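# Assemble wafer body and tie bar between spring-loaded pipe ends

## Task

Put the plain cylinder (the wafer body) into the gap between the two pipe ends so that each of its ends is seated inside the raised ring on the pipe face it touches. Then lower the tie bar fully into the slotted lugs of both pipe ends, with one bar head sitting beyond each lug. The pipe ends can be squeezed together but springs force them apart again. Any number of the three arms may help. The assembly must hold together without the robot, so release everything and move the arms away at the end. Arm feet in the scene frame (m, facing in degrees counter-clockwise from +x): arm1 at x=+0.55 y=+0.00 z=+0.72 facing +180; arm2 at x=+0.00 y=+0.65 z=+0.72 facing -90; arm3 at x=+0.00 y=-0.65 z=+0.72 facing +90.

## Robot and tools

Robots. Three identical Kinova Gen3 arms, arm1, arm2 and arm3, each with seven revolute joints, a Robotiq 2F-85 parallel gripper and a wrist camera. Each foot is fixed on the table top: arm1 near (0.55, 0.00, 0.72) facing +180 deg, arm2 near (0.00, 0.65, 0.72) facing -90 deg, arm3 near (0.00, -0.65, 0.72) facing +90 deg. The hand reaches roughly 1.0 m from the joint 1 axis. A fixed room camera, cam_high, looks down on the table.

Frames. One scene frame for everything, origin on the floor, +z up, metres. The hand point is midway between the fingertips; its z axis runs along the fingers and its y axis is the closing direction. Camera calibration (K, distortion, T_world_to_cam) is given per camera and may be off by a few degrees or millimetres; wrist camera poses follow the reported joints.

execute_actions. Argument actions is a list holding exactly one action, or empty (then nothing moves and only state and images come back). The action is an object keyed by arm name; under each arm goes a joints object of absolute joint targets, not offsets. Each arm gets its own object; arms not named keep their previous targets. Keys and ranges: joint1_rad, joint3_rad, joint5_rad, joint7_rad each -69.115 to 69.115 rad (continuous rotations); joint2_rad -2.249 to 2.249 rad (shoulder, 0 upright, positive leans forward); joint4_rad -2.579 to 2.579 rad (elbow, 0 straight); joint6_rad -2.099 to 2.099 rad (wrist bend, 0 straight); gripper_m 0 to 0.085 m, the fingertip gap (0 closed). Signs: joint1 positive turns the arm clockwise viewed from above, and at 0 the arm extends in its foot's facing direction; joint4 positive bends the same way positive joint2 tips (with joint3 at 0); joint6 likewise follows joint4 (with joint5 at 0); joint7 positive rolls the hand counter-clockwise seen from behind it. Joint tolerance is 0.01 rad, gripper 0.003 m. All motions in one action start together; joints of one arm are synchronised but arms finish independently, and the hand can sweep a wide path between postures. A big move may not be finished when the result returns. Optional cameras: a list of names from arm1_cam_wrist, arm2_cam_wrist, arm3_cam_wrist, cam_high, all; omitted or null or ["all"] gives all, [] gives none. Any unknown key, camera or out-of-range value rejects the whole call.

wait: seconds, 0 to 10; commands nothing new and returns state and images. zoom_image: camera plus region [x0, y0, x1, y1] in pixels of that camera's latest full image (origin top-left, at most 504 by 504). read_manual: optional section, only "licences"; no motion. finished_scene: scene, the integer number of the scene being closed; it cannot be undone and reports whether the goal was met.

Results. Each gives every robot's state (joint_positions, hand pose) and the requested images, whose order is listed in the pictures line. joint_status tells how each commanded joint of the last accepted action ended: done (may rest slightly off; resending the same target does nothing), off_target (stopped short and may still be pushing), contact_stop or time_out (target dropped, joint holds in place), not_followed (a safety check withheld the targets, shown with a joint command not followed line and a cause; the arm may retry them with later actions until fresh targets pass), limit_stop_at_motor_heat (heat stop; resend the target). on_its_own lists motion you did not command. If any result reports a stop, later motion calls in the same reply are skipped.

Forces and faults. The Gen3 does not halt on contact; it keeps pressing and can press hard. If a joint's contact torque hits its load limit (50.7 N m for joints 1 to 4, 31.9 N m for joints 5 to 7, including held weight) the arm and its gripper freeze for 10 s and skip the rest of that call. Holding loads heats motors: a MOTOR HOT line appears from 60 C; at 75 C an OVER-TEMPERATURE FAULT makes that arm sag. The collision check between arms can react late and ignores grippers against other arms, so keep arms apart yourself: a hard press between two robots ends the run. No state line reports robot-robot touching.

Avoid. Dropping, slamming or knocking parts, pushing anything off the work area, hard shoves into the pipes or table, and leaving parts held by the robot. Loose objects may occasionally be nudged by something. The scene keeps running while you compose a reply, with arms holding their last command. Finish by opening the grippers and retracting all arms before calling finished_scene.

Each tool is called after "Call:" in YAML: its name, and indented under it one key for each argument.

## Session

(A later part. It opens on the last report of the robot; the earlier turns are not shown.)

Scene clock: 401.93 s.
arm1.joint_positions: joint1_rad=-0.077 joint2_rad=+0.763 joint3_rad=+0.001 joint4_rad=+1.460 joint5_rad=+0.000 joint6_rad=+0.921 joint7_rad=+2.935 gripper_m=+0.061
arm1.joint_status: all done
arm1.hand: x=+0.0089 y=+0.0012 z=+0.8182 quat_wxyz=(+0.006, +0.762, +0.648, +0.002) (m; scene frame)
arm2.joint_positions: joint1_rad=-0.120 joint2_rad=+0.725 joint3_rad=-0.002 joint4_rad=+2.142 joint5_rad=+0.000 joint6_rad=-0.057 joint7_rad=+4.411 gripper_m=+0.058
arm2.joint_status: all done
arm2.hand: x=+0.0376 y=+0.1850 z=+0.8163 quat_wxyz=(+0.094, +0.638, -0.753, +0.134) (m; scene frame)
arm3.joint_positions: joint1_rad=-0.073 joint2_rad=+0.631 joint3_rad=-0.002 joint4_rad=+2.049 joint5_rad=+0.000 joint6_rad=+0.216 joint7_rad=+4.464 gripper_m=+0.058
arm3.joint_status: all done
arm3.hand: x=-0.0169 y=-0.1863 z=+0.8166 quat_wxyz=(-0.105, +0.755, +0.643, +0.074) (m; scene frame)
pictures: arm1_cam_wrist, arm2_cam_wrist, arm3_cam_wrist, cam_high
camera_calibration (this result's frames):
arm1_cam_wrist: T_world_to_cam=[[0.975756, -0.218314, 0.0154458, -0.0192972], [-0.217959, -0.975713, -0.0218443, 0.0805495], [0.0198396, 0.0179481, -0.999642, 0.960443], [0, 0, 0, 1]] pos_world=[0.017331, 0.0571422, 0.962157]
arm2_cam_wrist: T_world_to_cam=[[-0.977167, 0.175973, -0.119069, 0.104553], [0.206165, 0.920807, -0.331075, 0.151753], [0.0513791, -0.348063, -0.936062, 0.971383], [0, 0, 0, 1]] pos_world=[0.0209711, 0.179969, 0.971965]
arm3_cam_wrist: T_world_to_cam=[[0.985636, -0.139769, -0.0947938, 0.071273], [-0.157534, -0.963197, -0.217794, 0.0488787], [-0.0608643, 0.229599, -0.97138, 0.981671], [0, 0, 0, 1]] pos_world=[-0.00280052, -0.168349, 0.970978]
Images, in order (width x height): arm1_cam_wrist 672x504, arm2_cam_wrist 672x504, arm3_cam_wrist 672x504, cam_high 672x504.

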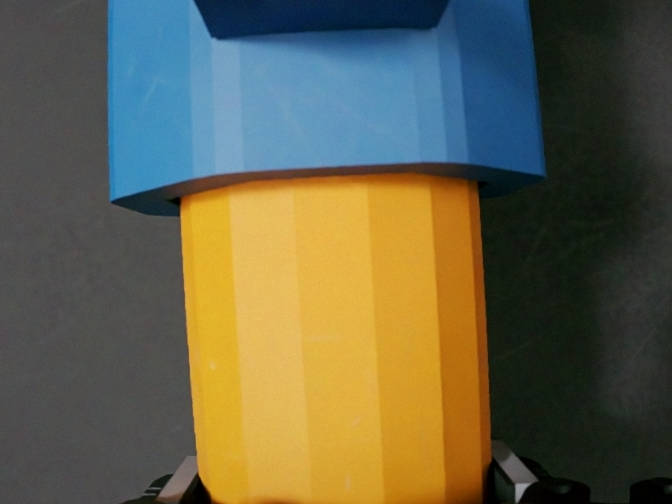

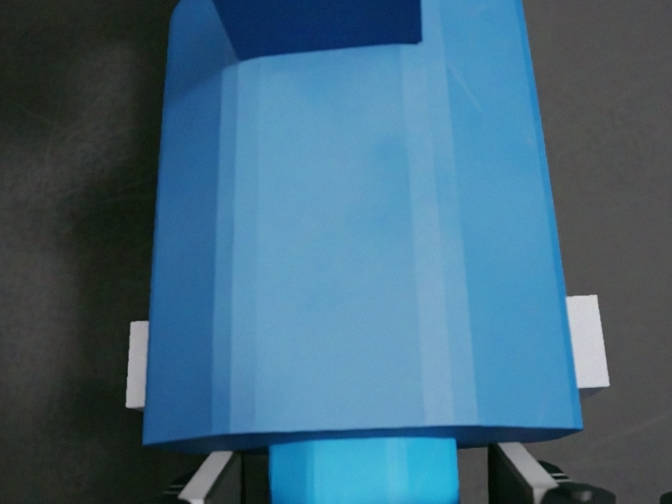

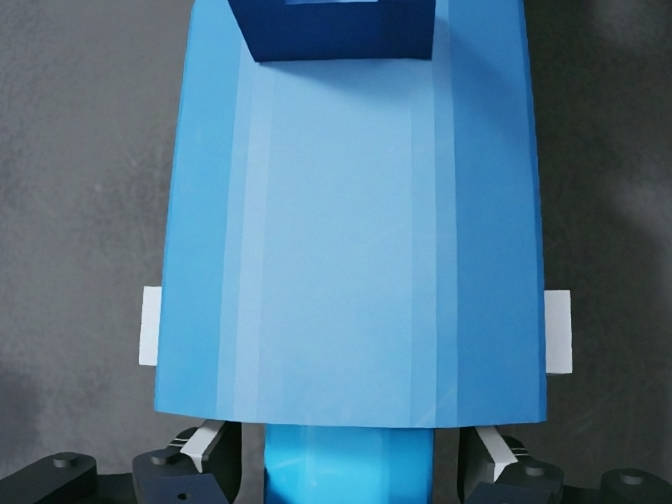

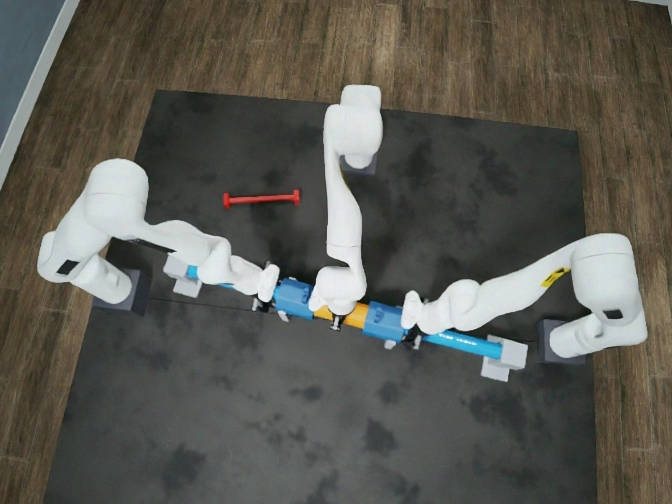

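Call:
execute_actions:
  actions:
    - {"arm1": {"joints": {"gripper_m": 0.085}}}
  cameras: ["arm1_cam_wrist"]

Call:
execute_actions:
  actions:
    - {"arm1": {"joints": {"joint1_rad": 0.05, "joint2_rad": 0.279, "joint4_rad": 1.6526, "joint6_rad": 1.21, "joint7_rad": 3.1}}}
  cameras: ["arm1_cam_wrist", "cam_high"]

Call:
execute_actions:
  actions:
    - {"arm1": {"joints": {"joint1_rad": 0.9098, "joint2_rad": 0.5169, "joint4_rad": 2.0978, "joint6_rad": 0.527, "joint7_rad": 4.2529, "gripper_m": 0.04}}}
  cameras: ["arm1_cam_wrist", "cam_high"]

Scene clock: 461.50 s.
arm1.joint_positions: joint1_rad=-0.078 joint2_rad=+0.762 joint3_rad=+0.000 joint4_rad=+1.459 joint5_rad=+0.000 joint6_rad=+0.921 joint7_rad=+2.935 gripper_m=+0.085
arm1.joint_status: all done
arm1.hand: x=+0.0080 y=+0.0002 z=+0.8194 quat_wxyz=(+0.006, +0.761, +0.648, +0.001) (m; scene frame)
arm2.joint_positions: joint1_rad=-0.120 joint2_rad=+0.725 joint3_rad=-0.002 joint4_rad=+2.141 joint5_rad=+0.000 joint6_rad=-0.057 joint7_rad=+4.411 gripper_m=+0.058
arm2.joint_status: not commanded
arm2.hand: x=+0.0376 y=+0.1849 z=+0.8163 quat_wxyz=(+0.094, +0.637, -0.753, +0.135) (m; scene frame)
arm3.joint_positions: joint1_rad=-0.073 joint2_rad=+0.631 joint3_rad=-0.002 joint4_rad=+2.049 joint5_rad=+0.000 joint6_rad=+0.216 joint7_rad=+4.464 gripper_m=+0.058
arm3.joint_status: not commanded
arm3.hand: x=-0.0169 y=-0.1861 z=+0.8166 quat_wxyz=(-0.105, +0.755, +0.643, +0.074) (m; scene frame)
pictures: arm1_cam_wrist
camera_calibration (this result's frames):
arm1_cam_wrist: T_world_to_cam=[[0.976022, -0.21729, 0.0128691, -0.016535], [-0.217009, -0.97596, -0.020224, 0.0780934], [0.0169542, 0.0169464, -0.999713, 0.961697], [0, 0, 0, 1]] pos_world=[0.0167807, 0.0563259, 0.963213]
Images, in order (width x height): arm1_cam_wrist 672x504.

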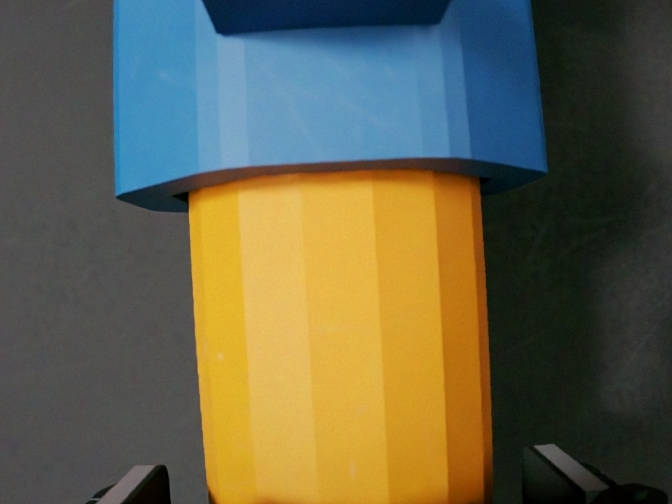

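Scene clock: 463.17 s.
arm1.joint_positions: joint1_rad=+0.050 joint2_rad=+0.279 joint3_rad=+0.000 joint4_rad=+1.653 joint5_rad=+0.000 joint6_rad=+1.210 joint7_rad=+3.100 gripper_m=+0.085
arm1.joint_status: all done
arm1.hand: x=+0.1410 y=+0.0599 z=+0.9992 quat_wxyz=(+0.006, +0.749, +0.662, +0.001) (m; scene frame)
arm2.joint_positions: joint1_rad=-0.120 joint2_rad=+0.725 joint3_rad=-0.002 joint4_rad=+2.141 joint5_rad=+0.000 joint6_rad=-0.057 joint7_rad=+4.411 gripper_m=+0.058
arm2.joint_status: not commanded
arm2.hand: x=+0.0376 y=+0.1849 z=+0.8163 quat_wxyz=(+0.094, +0.637, -0.753, +0.135) (m; scene frame)
arm3.joint_positions: joint1_rad=-0.073 joint2_rad=+0.631 joint3_rad=-0.002 joint4_rad=+2.049 joint5_rad=+0.000 joint6_rad=+0.216 joint7_rad=+4.464 gripper_m=+0.058
arm3.joint_status: not commanded
arm3.hand: x=-0.0169 y=-0.1861 z=+0.8166 quat_wxyz=(-0.105, +0.755, +0.643, +0.074) (m; scene frame)
pictures: arm1_cam_wrist, cam_high
camera_calibration (this result's frames):
arm1_cam_wrist: T_world_to_cam=[[0.983443, -0.180765, 0.0128003, -0.138872], [-0.180494, -0.983376, -0.0198492, 0.163827], [0.0161756, 0.0172102, -0.999721, 1.1383], [0, 0, 0, 1]] pos_world=[0.147729, 0.11641, 1.14301]
Images, in order (width x height): arm1_cam_wrist 672x504, cam_high 672x504.

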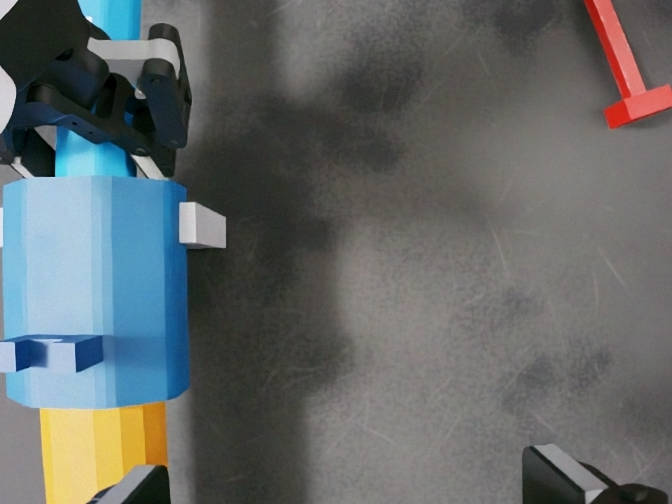

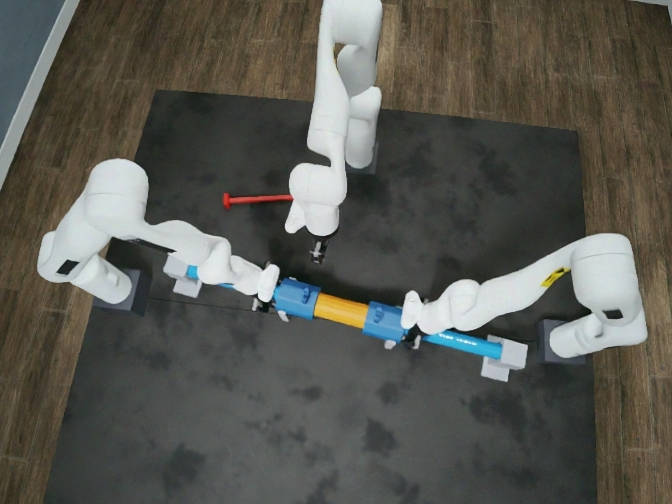

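Scene clock: 465.30 s.
arm1.joint_positions: joint1_rad=+0.909 joint2_rad=+0.517 joint3_rad=+0.000 joint4_rad=+2.098 joint5_rad=+0.000 joint6_rad=+0.527 joint7_rad=+4.253 gripper_m=+0.040
arm1.joint_status: all done
arm1.hand: x=+0.3538 y=+0.3108 z=+0.7998 quat_wxyz=(+0.006, +0.644, +0.765, +0.000) (m; scene frame)
arm2.joint_positions: joint1_rad=-0.120 joint2_rad=+0.725 joint3_rad=-0.002 joint4_rad=+2.141 joint5_rad=+0.000 joint6_rad=-0.057 joint7_rad=+4.411 gripper_m=+0.058
arm2.joint_status: not commanded
arm2.hand: x=+0.0376 y=+0.1849 z=+0.8163 quat_wxyz=(+0.094, +0.637, -0.753, +0.135) (m; scene frame)
arm3.joint_positions: joint1_rad=-0.073 joint2_rad=+0.631 joint3_rad=-0.002 joint4_rad=+2.049 joint5_rad=+0.000 joint6_rad=+0.216 joint7_rad=+4.464 gripper_m=+0.058
arm3.joint_status: not commanded
arm3.hand: x=-0.0169 y=-0.1861 z=+0.8166 quat_wxyz=(-0.105, +0.755, +0.643, +0.074) (m; scene frame)
pictures: arm1_cam_wrist, cam_high
camera_calibration (this result's frames):
arm1_cam_wrist: T_world_to_cam=[[0.993727, 0.111344, 0.0104546, -0.39276], [0.111512, -0.993615, -0.0171569, 0.342695], [0.00847751, 0.0182151, -0.999798, 0.933687], [0, 0, 0, 1]] pos_world=[0.344166, 0.367231, 0.943484]
Images, in order (width x height): arm1_cam_wrist 672x504, cam_high 672x504.

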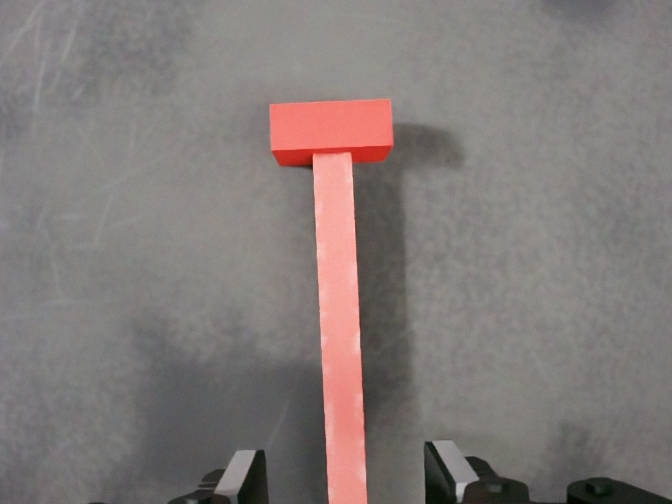

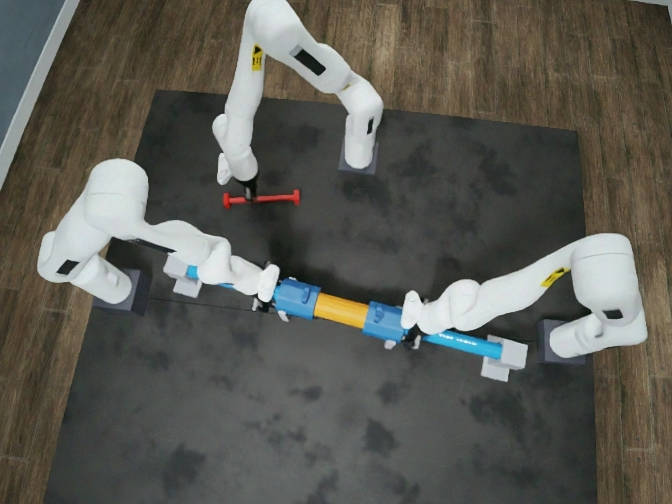

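Call:
execute_actions:
  actions:
    - {"arm1": {"joints": {"joint1_rad": 0.9148, "joint2_rad": 0.6587, "joint4_rad": 2.1251, "joint6_rad": 0.3578, "joint7_rad": 4.251, "gripper_m": 0.025}}}
  cameras: ["arm1_cam_wrist"]

Call:
execute_actions:
  actions:
    - {"arm1": {"joints": {"gripper_m": 0.003}}}
  cameras: ["arm1_cam_wrist"]

Scene clock: 484.07 s.
arm1.joint_positions: joint1_rad=+0.915 joint2_rad=+0.658 joint3_rad=+0.000 joint4_rad=+2.125 joint5_rad=+0.000 joint6_rad=+0.358 joint7_rad=+4.251 gripper_m=+0.025
arm1.joint_status: all done
arm1.hand: x=+0.3549 y=+0.3128 z=+0.7441 quat_wxyz=(+0.006, +0.647, +0.763, +0.000) (m; scene frame)
arm2.joint_positions: joint1_rad=-0.120 joint2_rad=+0.725 joint3_rad=-0.002 joint4_rad=+2.141 joint5_rad=+0.000 joint6_rad=-0.057 joint7_rad=+4.411 gripper_m=+0.058
arm2.joint_status: not commanded
arm2.hand: x=+0.0376 y=+0.1849 z=+0.8163 quat_wxyz=(+0.094, +0.637, -0.753, +0.135) (m; scene frame)
arm3.joint_positions: joint1_rad=-0.073 joint2_rad=+0.631 joint3_rad=-0.002 joint4_rad=+2.049 joint5_rad=+0.000 joint6_rad=+0.216 joint7_rad=+4.464 gripper_m=+0.058
arm3.joint_status: not commanded
arm3.hand: x=-0.0169 y=-0.1861 z=+0.8166 quat_wxyz=(-0.105, +0.755, +0.643, +0.074) (m; scene frame)
pictures: arm1_cam_wrist
camera_calibration (this result's frames):
arm1_cam_wrist: T_world_to_cam=[[0.994505, 0.104173, 0.0103707, -0.391501], [0.104343, -0.994388, -0.0174417, 0.346586], [0.00849557, 0.018428, -0.999794, 0.877847], [0, 0, 0, 1]] pos_world=[0.345728, 0.369248, 0.887771]
Images, in order (width x height): arm1_cam_wrist 672x504.

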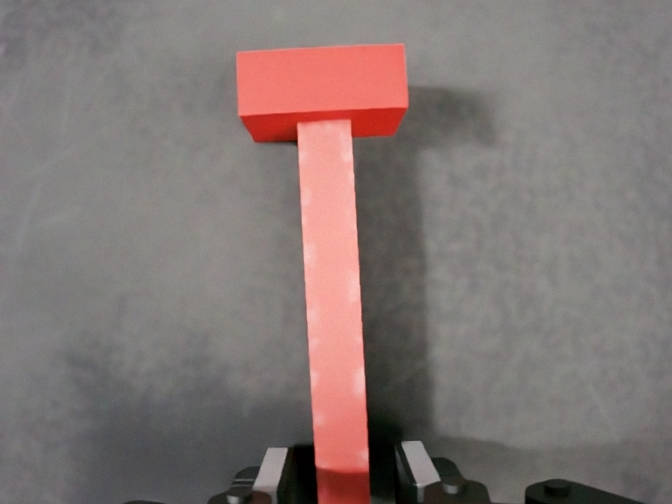

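Scene clock: 484.73 s.
arm1.joint_positions: joint1_rad=+0.915 joint2_rad=+0.658 joint3_rad=+0.000 joint4_rad=+2.125 joint5_rad=+0.000 joint6_rad=+0.358 joint7_rad=+4.251 gripper_m=+0.009
arm1.joint_status: gripper_m off_target (ended at +0.009, target +0.003)
arm1.hand: x=+0.3549 y=+0.3128 z=+0.7443 quat_wxyz=(+0.006, +0.647, +0.763, +0.000) (m; scene frame)
arm2.joint_positions: joint1_rad=-0.120 joint2_rad=+0.725 joint3_rad=-0.002 joint4_rad=+2.141 joint5_rad=+0.000 joint6_rad=-0.057 joint7_rad=+4.411 gripper_m=+0.058
arm2.joint_status: not commanded
arm2.hand: x=+0.0376 y=+0.1849 z=+0.8163 quat_wxyz=(+0.094, +0.637, -0.753, +0.135) (m; scene frame)
arm3.joint_positions: joint1_rad=-0.073 joint2_rad=+0.631 joint3_rad=-0.002 joint4_rad=+2.049 joint5_rad=+0.000 joint6_rad=+0.216 joint7_rad=+4.464 gripper_m=+0.058
arm3.joint_status: not commanded
arm3.hand: x=-0.0169 y=-0.1861 z=+0.8166 quat_wxyz=(-0.105, +0.755, +0.643, +0.074) (m; scene frame)
pictures: arm1_cam_wrist
camera_calibration (this result's frames):
arm1_cam_wrist: T_world_to_cam=[[0.994489, 0.104341, 0.0102094, -0.391372], [0.10451, -0.994367, -0.0176762, 0.346743], [0.00830755, 0.0186457, -0.999792, 0.878035], [0, 0, 0, 1]] pos_world=[0.345683, 0.369255, 0.887977]
Images, in order (width x height): arm1_cam_wrist 672x504.

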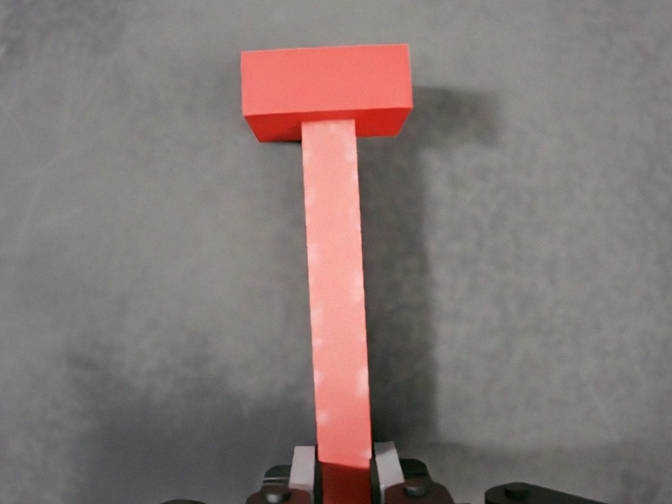

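Call:
execute_actions:
  actions:
    - {"arm1": {"joints": {"joint1_rad": -0.0452, "joint2_rad": 0.3341, "joint4_rad": 1.8221, "joint6_rad": 0.9854, "joint7_rad": 3.12}}}
  cameras: ["arm1_cam_wrist"]

Call:
execute_actions:
  actions:
    - {"arm1": {"joints": {"joint1_rad": -0.0452, "joint2_rad": 0.6256, "joint4_rad": 1.3397, "joint6_rad": 1.1763, "joint7_rad": 2.969}}}

Scene clock: 517.43 s.
arm1.joint_positions: joint1_rad=-0.045 joint2_rad=+0.335 joint3_rad=+0.000 joint4_rad=+1.823 joint5_rad=+0.000 joint6_rad=+0.985 joint7_rad=+3.120 gripper_m=+0.009
arm1.joint_status: all done
arm1.hand: x=+0.1484 y=+0.0208 z=+0.9294 quat_wxyz=(+0.006, +0.710, +0.704, +0.001) (m; scene frame)
arm2.joint_positions: joint1_rad=-0.120 joint2_rad=+0.725 joint3_rad=-0.002 joint4_rad=+2.141 joint5_rad=+0.000 joint6_rad=-0.057 joint7_rad=+4.411 gripper_m=+0.058
arm2.joint_status: not commanded
arm2.hand: x=+0.0376 y=+0.1849 z=+0.8163 quat_wxyz=(+0.094, +0.637, -0.753, +0.135) (m; scene frame)
arm3.joint_positions: joint1_rad=-0.073 joint2_rad=+0.631 joint3_rad=-0.002 joint4_rad=+2.049 joint5_rad=+0.000 joint6_rad=+0.216 joint7_rad=+4.464 gripper_m=+0.058
arm3.joint_status: not commanded
arm3.hand: x=-0.0169 y=-0.1861 z=+0.8166 quat_wxyz=(-0.105, +0.755, +0.643, +0.074) (m; scene frame)
pictures: arm1_cam_wrist
camera_calibration (this result's frames):
arm1_cam_wrist: T_world_to_cam=[[0.997671, -0.066898, 0.0132912, -0.15718], [-0.0666419, -0.997599, -0.0188553, 0.107763], [0.0145207, 0.0179256, -0.999734, 1.06934], [0, 0, 0, 1]] pos_world=[0.148468, 0.0778204, 1.07318]
Images, in order (width x height): arm1_cam_wrist 672x504.

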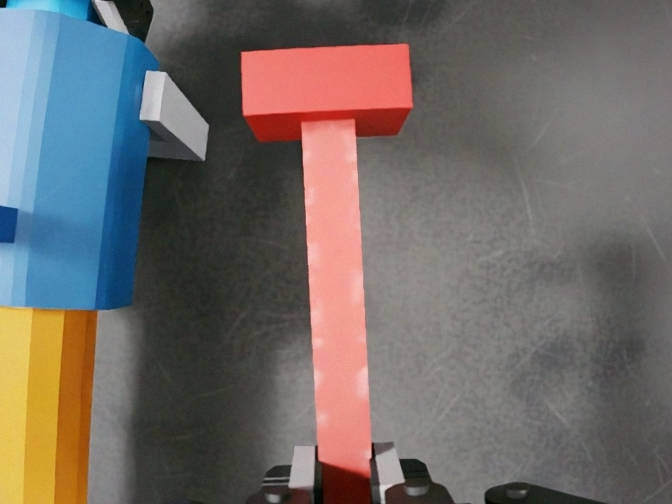

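Scene clock: 519.10 s.
arm1.joint_positions: joint1_rad=-0.045 joint2_rad=+0.627 joint3_rad=+0.000 joint4_rad=+1.340 joint5_rad=+0.000 joint6_rad=+1.176 joint7_rad=+2.969 gripper_m=+0.009
arm1.joint_status: all done
arm1.hand: x=+0.0118 y=+0.0187 z=+0.9245 quat_wxyz=(+0.006, +0.761, +0.649, +0.002) (m; scene frame)
arm2.joint_positions: joint1_rad=-0.120 joint2_rad=+0.725 joint3_rad=-0.002 joint4_rad=+2.141 joint5_rad=+0.000 joint6_rad=-0.057 joint7_rad=+4.411 gripper_m=+0.058
arm2.joint_status: not commanded
arm2.hand: x=+0.0376 y=+0.1849 z=+0.8163 quat_wxyz=(+0.094, +0.637, -0.753, +0.135) (m; scene frame)
arm3.joint_positions: joint1_rad=-0.073 joint2_rad=+0.631 joint3_rad=-0.002 joint4_rad=+2.049 joint5_rad=+0.000 joint6_rad=+0.216 joint7_rad=+4.464 gripper_m=+0.058
arm3.joint_status: not commanded
arm3.hand: x=-0.0169 y=-0.1861 z=+0.8166 quat_wxyz=(-0.105, +0.755, +0.643, +0.074) (m; scene frame)
pictures: arm1_cam_wrist, arm2_cam_wrist, arm3_cam_wrist, cam_high
camera_calibration (this result's frames):
arm1_cam_wrist: T_world_to_cam=[[0.976309, -0.215906, 0.0143244, -0.0189399], [-0.215594, -0.976266, -0.0206, 0.0994576], [0.0184321, 0.0170237, -0.999685, 1.06637], [0, 0, 0, 1]] pos_world=[0.0202783, 0.0748543, 1.06835]
arm2_cam_wrist: T_world_to_cam=[[-0.97715, 0.176047, -0.119099, 0.104546], [0.206256, 0.920718, -0.331266, 0.152043], [0.0513381, -0.348262, -0.93599, 0.971314], [0, 0, 0, 1]] pos_world=[0.0209322, 0.179878, 0.971959]
arm3_cam_wrist: T_world_to_cam=[[0.985619, -0.13988, -0.0948053, 0.0712261], [-0.157657, -0.963133, -0.21799, 0.0491748], [-0.0608176, 0.229802, -0.971335, 0.981627], [0, 0, 0, 1]] pos_world=[-0.00274881, -0.168255, 0.970961]
Images, in order (width x height): arm1_cam_wrist 672x504, arm2_cam_wrist 672x504, arm3_cam_wrist 672x504, cam_high 672x504.

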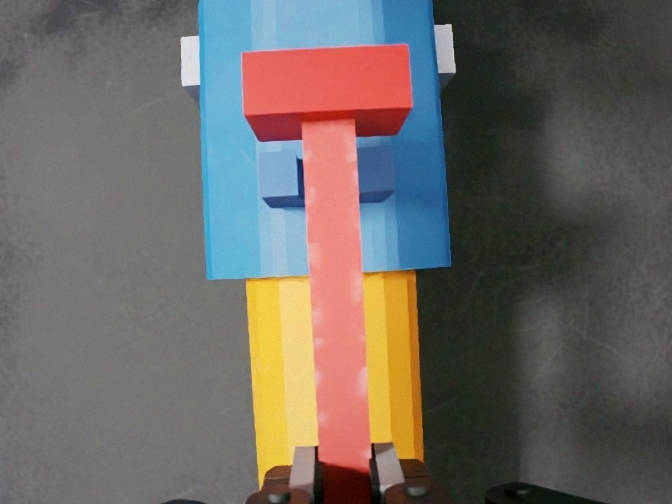

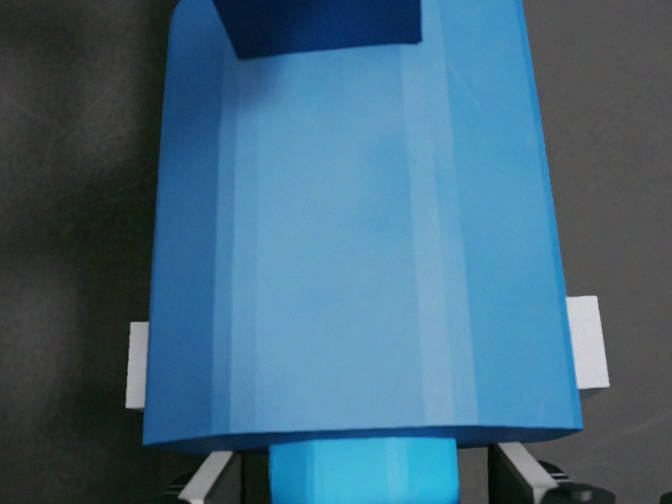

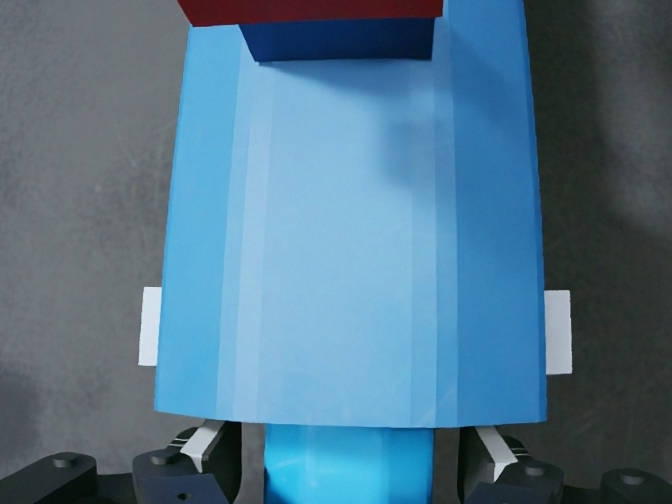

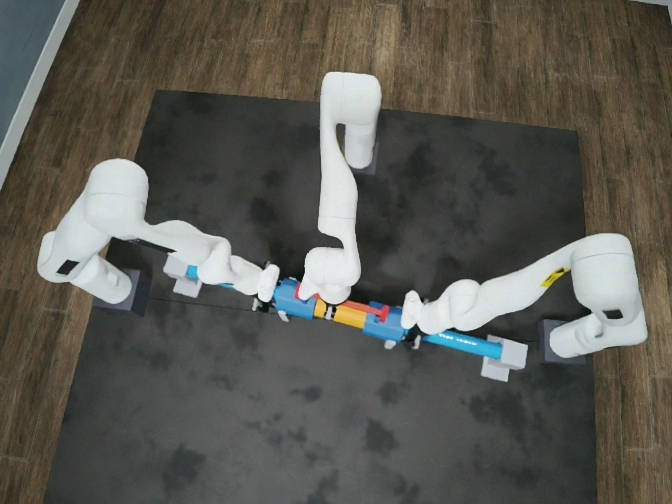

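Call:
zoom_image:
  camera: "arm1_cam_wrist"
  region: [230, 90, 430, 230]

Call:
zoom_image:
  camera: "arm3_cam_wrist"
  region: [160, 0, 480, 90]

Call:
zoom_image:
  camera: "cam_high"
  region: [345, 290, 410, 340]

Region (230, 90, 430, 230) of arm1_cam_wrist's 672x504 image, scaled by 2.520; it fills the top 353 rows of this view, and the rest is white.

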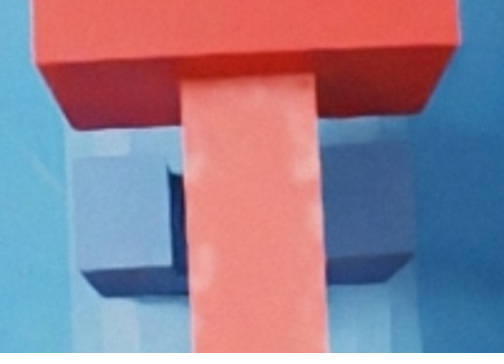

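Region (160, 0, 480, 90) of arm3_cam_wrist's 672x504 image, scaled by 1.575; it fills the top 142 rows of this view, and the rest is white.

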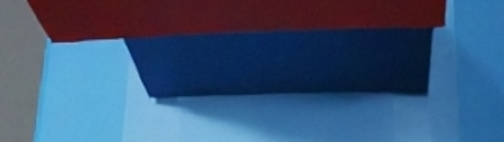

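Region (345, 290, 410, 340) of cam_high's 672x504 image, scaled by 7.754, with more detail than that image has; it fills the top 388 rows of this view, and the rest is white.

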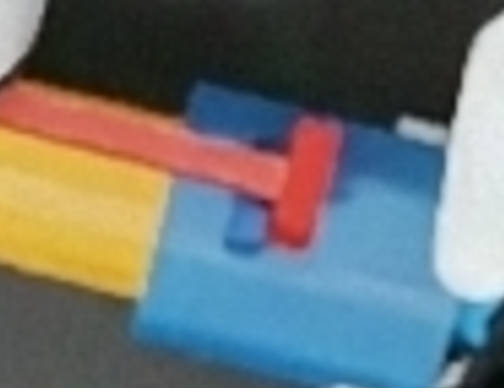

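Call:
execute_actions:
  actions:
    - {"arm1": {"joints": {"joint1_rad": -0.0458, "joint2_rad": 0.6556, "joint4_rad": 1.3832, "joint6_rad": 1.1029, "joint7_rad": 2.975}}}

Scene clock: 565.77 s.
arm1.joint_positions: joint1_rad=-0.046 joint2_rad=+0.655 joint3_rad=+0.000 joint4_rad=+1.383 joint5_rad=+0.000 joint6_rad=+1.103 joint7_rad=+2.975 gripper_m=+0.009
arm1.joint_status: all done
arm1.hand: x=+0.0110 y=+0.0181 z=+0.8973 quat_wxyz=(+0.006, +0.759, +0.651, +0.000) (m; scene frame)
arm2.joint_positions: joint1_rad=-0.120 joint2_rad=+0.725 joint3_rad=-0.002 joint4_rad=+2.141 joint5_rad=+0.000 joint6_rad=-0.057 joint7_rad=+4.411 gripper_m=+0.058
arm2.joint_status: not commanded
arm2.hand: x=+0.0376 y=+0.1849 z=+0.8163 quat_wxyz=(+0.094, +0.637, -0.753, +0.135) (m; scene frame)
arm3.joint_positions: joint1_rad=-0.073 joint2_rad=+0.631 joint3_rad=-0.002 joint4_rad=+2.049 joint5_rad=+0.000 joint6_rad=+0.216 joint7_rad=+4.464 gripper_m=+0.058
arm3.joint_status: not commanded
arm3.hand: x=-0.0169 y=-0.1861 z=+0.8166 quat_wxyz=(-0.105, +0.755, +0.643, +0.074) (m; scene frame)
pictures: arm1_cam_wrist, arm2_cam_wrist, arm3_cam_wrist, cam_high
camera_calibration (this result's frames):
arm1_cam_wrist: T_world_to_cam=[[0.977732, -0.209522, 0.0118284, -0.0158211], [-0.209268, -0.97766, -0.019665, 0.097248], [0.0156844, 0.0167518, -0.999737, 1.03927], [0, 0, 0, 1]] pos_world=[0.0195194, 0.074351, 1.0411]
arm2_cam_wrist: T_world_to_cam=[[-0.977152, 0.176042, -0.119094, 0.104543], [0.20625, 0.920722, -0.33126, 0.152035], [0.0513366, -0.348254, -0.935993, 0.971309], [0, 0, 0, 1]] pos_world=[0.0209332, 0.179876, 0.971952]
arm3_cam_wrist: T_world_to_cam=[[0.985618, -0.139882, -0.0948126, 0.0712363], [-0.15766, -0.963134, -0.21798, 0.0491639], [-0.0608257, 0.229793, -0.971337, 0.981616], [0, 0, 0, 1]] pos_world=[-0.00275312, -0.168253, 0.970951]
Images, in order (width x height): arm1_cam_wrist 672x504, arm2_cam_wrist 672x504, arm3_cam_wrist 672x504, cam_high 672x504.

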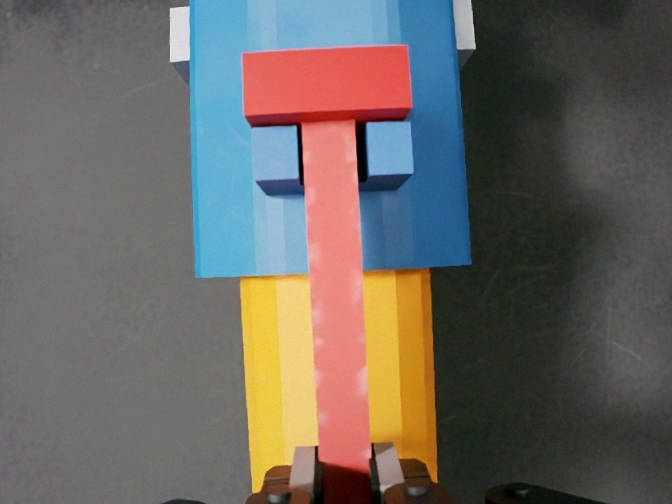

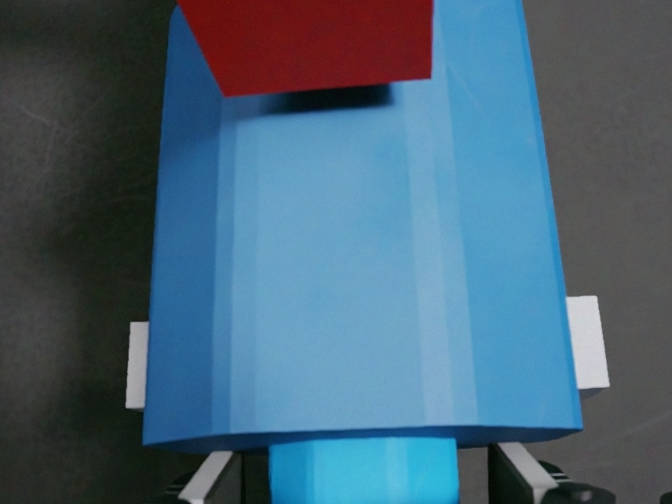

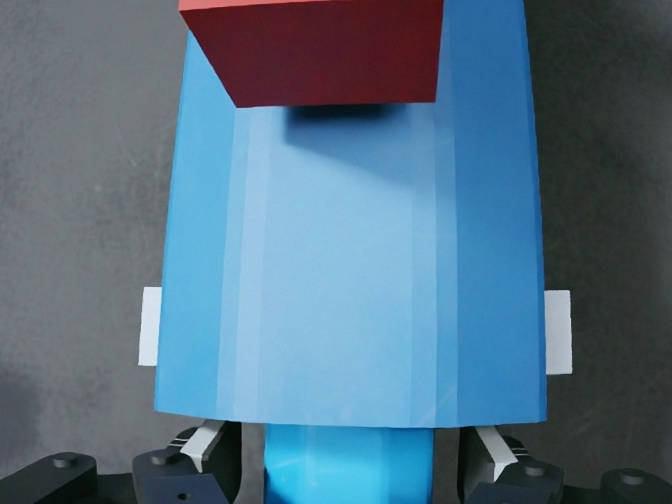

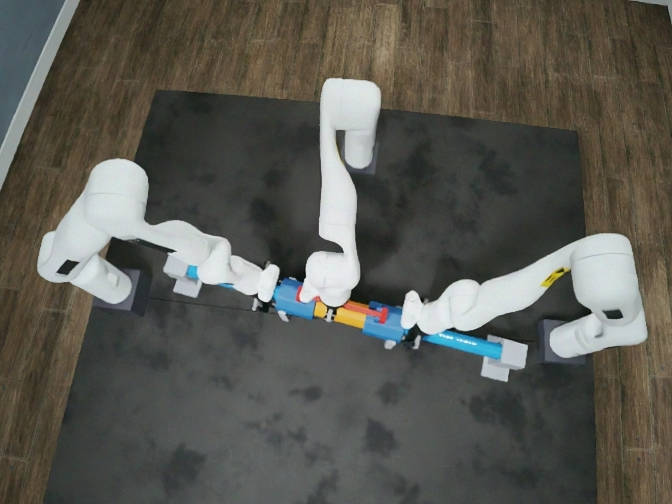

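Call:
execute_actions:
  actions:
    - {"arm1": {"joints": {"gripper_m": 0.035}}, "arm2": {"joints": {"joint1_rad": -0.127, "joint2_rad": 0.7122, "joint4_rad": 2.1779, "joint6_rad": -0.0976, "joint7_rad": 4.4084}}, "arm3": {"joints": {"joint1_rad": -0.0783, "joint2_rad": 0.6142, "joint4_rad": 2.0799, "joint6_rad": 0.1857, "joint7_rad": 4.4621}}}

Scene clock: 578.43 s.
arm1.joint_positions: joint1_rad=-0.046 joint2_rad=+0.656 joint3_rad=+0.000 joint4_rad=+1.383 joint5_rad=+0.000 joint6_rad=+1.103 joint7_rad=+2.975 gripper_m=+0.035
arm1.joint_status: all done
arm1.hand: x=+0.0112 y=+0.0182 z=+0.8967 quat_wxyz=(+0.006, +0.759, +0.651, +0.001) (m; scene frame)
arm2.joint_positions: joint1_rad=-0.127 joint2_rad=+0.712 joint3_rad=+0.000 joint4_rad=+2.178 joint5_rad=+0.000 joint6_rad=-0.098 joint7_rad=+4.408 gripper_m=+0.058
arm2.joint_status: all done
arm2.hand: x=+0.0387 y=+0.1913 z=+0.8197 quat_wxyz=(+0.098, +0.637, -0.751, +0.141) (m; scene frame)
arm3.joint_positions: joint1_rad=-0.078 joint2_rad=+0.614 joint3_rad=+0.000 joint4_rad=+2.080 joint5_rad=+0.000 joint6_rad=+0.186 joint7_rad=+4.462 gripper_m=+0.058
arm3.joint_status: all done
arm3.hand: x=-0.0177 y=-0.1911 z=+0.8199 quat_wxyz=(-0.111, +0.753, +0.643, +0.079) (m; scene frame)
pictures: arm1_cam_wrist, arm2_cam_wrist, arm3_cam_wrist, cam_high
camera_calibration (this result's frames):
arm1_cam_wrist: T_world_to_cam=[[0.97773, -0.209473, 0.0128231, -0.0168901], [-0.209195, -0.977666, -0.0201381, 0.0977483], [0.0167551, 0.0170071, -0.999715, 1.03862], [0, 0, 0, 1]] pos_world=[0.0195602, 0.0743633, 1.04051]
arm2_cam_wrist: T_world_to_cam=[[-0.977313, 0.171866, -0.123783, 0.109566], [0.204839, 0.915588, -0.346034, 0.16019], [0.0538631, -0.363539, -0.93002, 0.974602], [0, 0, 0, 1]] pos_world=[0.0217717, 0.188807, 0.975393]
arm3_cam_wrist: T_world_to_cam=[[0.985791, -0.136568, -0.0977988, 0.0747954], [-0.156112, -0.95979, -0.233307, 0.0581677], [-0.0620041, 0.245259, -0.967473, 0.985686], [0, 0, 0, 1]] pos_world=[-0.00353535, -0.175705, 0.97451]
Images, in order (width x height): arm1_cam_wrist 672x504, arm2_cam_wrist 672x504, arm3_cam_wrist 672x504, cam_high 672x504.

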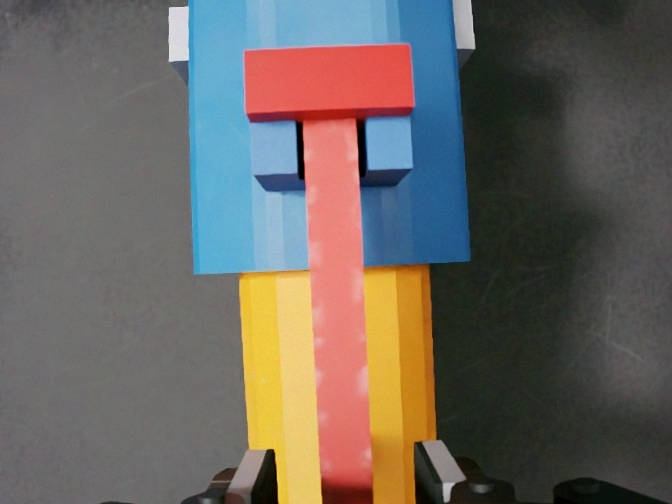

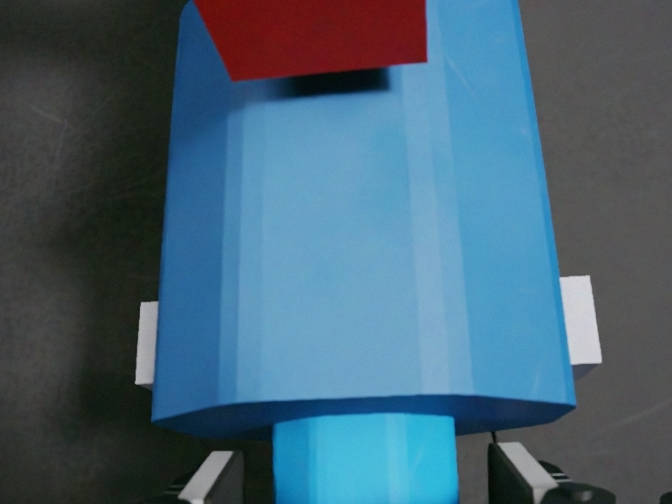

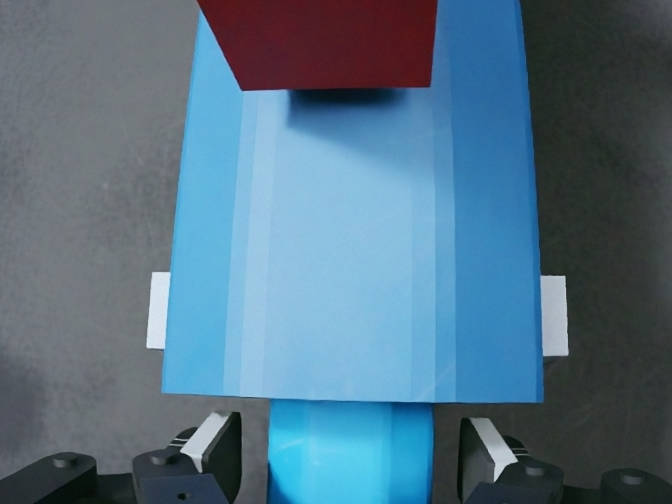

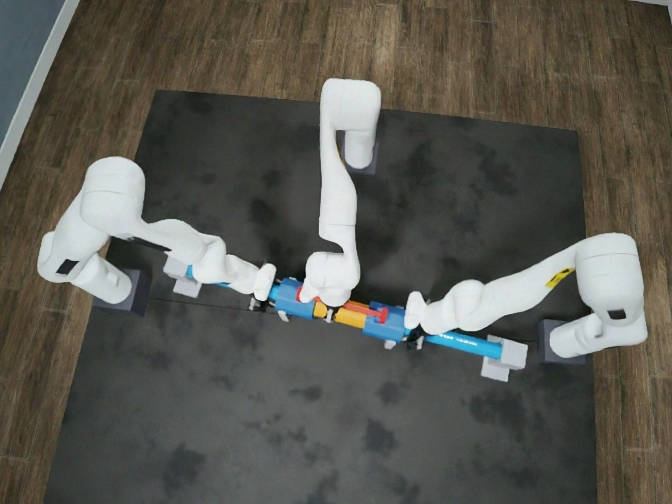

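Call:
execute_actions:
  actions:
    - {"arm1": {"joints": {"joint2_rad": 0.15, "joint4_rad": 1.55, "joint6_rad": 1.44, "gripper_m": 0.07}}, "arm2": {"joints": {"joint2_rad": 0.1, "joint4_rad": 2.2, "joint6_rad": 0.5, "gripper_m": 0.08}}, "arm3": {"joints": {"joint2_rad": 0.02, "joint4_rad": 2.15, "joint6_rad": 0.71, "gripper_m": 0.08}}}

Scene clock: 595.83 s.
arm1.joint_positions: joint1_rad=-0.046 joint2_rad=+0.150 joint3_rad=+0.000 joint4_rad=+1.550 joint5_rad=+0.000 joint6_rad=+1.440 joint7_rad=+2.975 gripper_m=+0.070
arm1.joint_status: all done
arm1.hand: x=+0.1715 y=+0.0219 z=+1.0818 quat_wxyz=(+0.005, +0.759, +0.651, +0.000) (m; scene frame)
arm2.joint_positions: joint1_rad=-0.127 joint2_rad=+0.100 joint3_rad=+0.000 joint4_rad=+2.200 joint5_rad=+0.000 joint6_rad=+0.500 joint7_rad=+4.408 gripper_m=+0.080
arm2.joint_status: all done
arm2.hand: x=+0.0308 y=+0.2693 z=+1.0142 quat_wxyz=(+0.096, +0.638, -0.752, +0.138) (m; scene frame)
arm3.joint_positions: joint1_rad=-0.078 joint2_rad=+0.020 joint3_rad=+0.000 joint4_rad=+2.150 joint5_rad=+0.000 joint6_rad=+0.710 joint7_rad=+4.462 gripper_m=+0.080
arm3.joint_status: all done
arm3.hand: x=-0.0075 y=-0.3033 z=+1.0014 quat_wxyz=(-0.111, +0.753, +0.643, +0.079) (m; scene frame)
pictures: arm1_cam_wrist, arm2_cam_wrist, arm3_cam_wrist, cam_high
camera_calibration (this result's frames):
arm1_cam_wrist: T_world_to_cam=[[0.977747, -0.209488, 0.0112341, -0.173467], [-0.209243, -0.977664, -0.0197736, 0.138333], [0.0151255, 0.0169829, -0.999741, 1.2213], [0, 0, 0, 1]] pos_world=[0.180079, 0.0781625, 1.22567]
arm2_cam_wrist: T_world_to_cam=[[-0.977423, 0.17293, -0.121404, 0.109848], [0.204581, 0.918209, -0.339174, 0.149987], [0.0528205, -0.356353, -0.932857, 1.18527], [0, 0, 0, 1]] pos_world=[0.0140764, 0.26566, 1.1699]
arm3_cam_wrist: T_world_to_cam=[[0.985795, -0.136613, -0.0977021, 0.06697], [-0.156106, -0.959888, -0.232906, -0.00596698], [-0.0619652, 0.244849, -0.967579, 1.18948], [0, 0, 0, 1]] pos_world=[0.00675586, -0.287821, 1.15606]
Images, in order (width x height): arm1_cam_wrist 672x504, arm2_cam_wrist 672x504, arm3_cam_wrist 672x504, cam_high 672x504.

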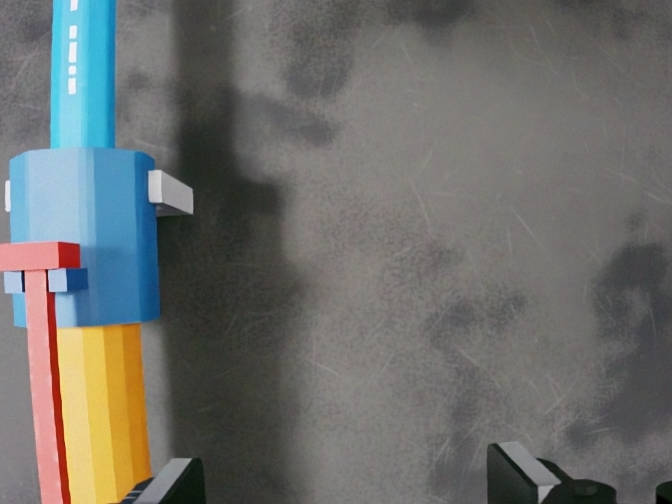

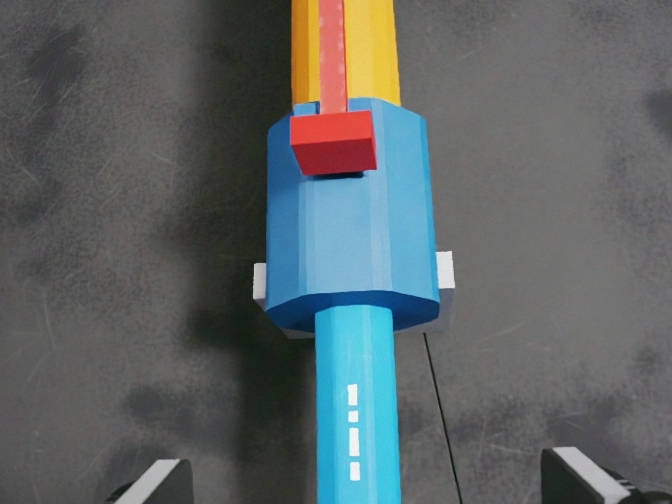

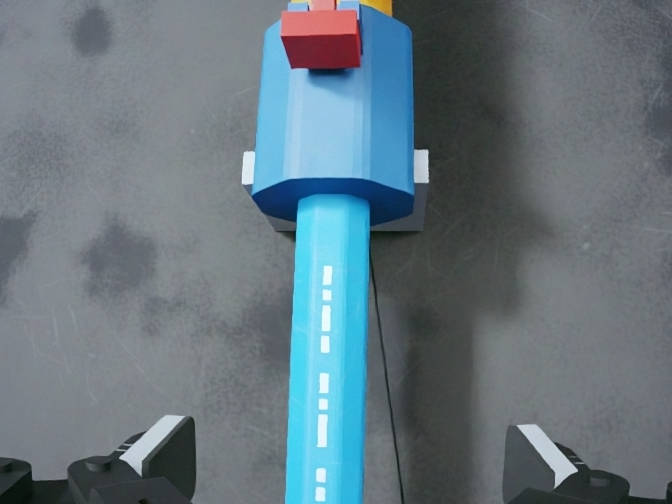

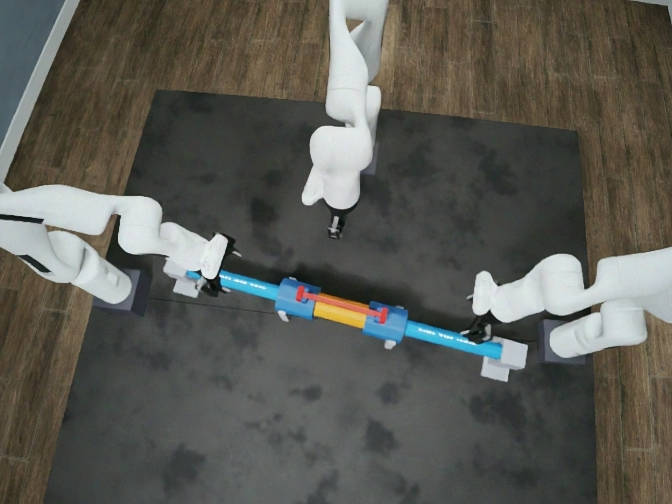

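Call:
zoom_image:
  camera: "cam_high"
  region: [265, 270, 420, 355]

Region (265, 270, 420, 355) of cam_high's 672x504 image, scaled by 3.252, with more detail than that image has; it fills the top 276 rows of this view, and the rest is white.

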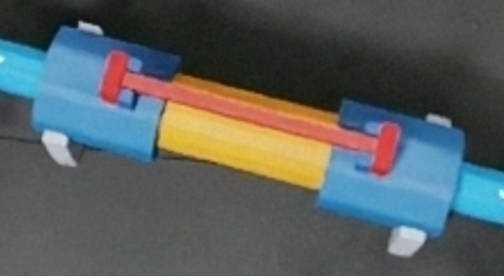

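The assembly is holding on its own and all three arms are clear.

Call:
finished_scene:
  scene: 2

The scene is finished: the task was done.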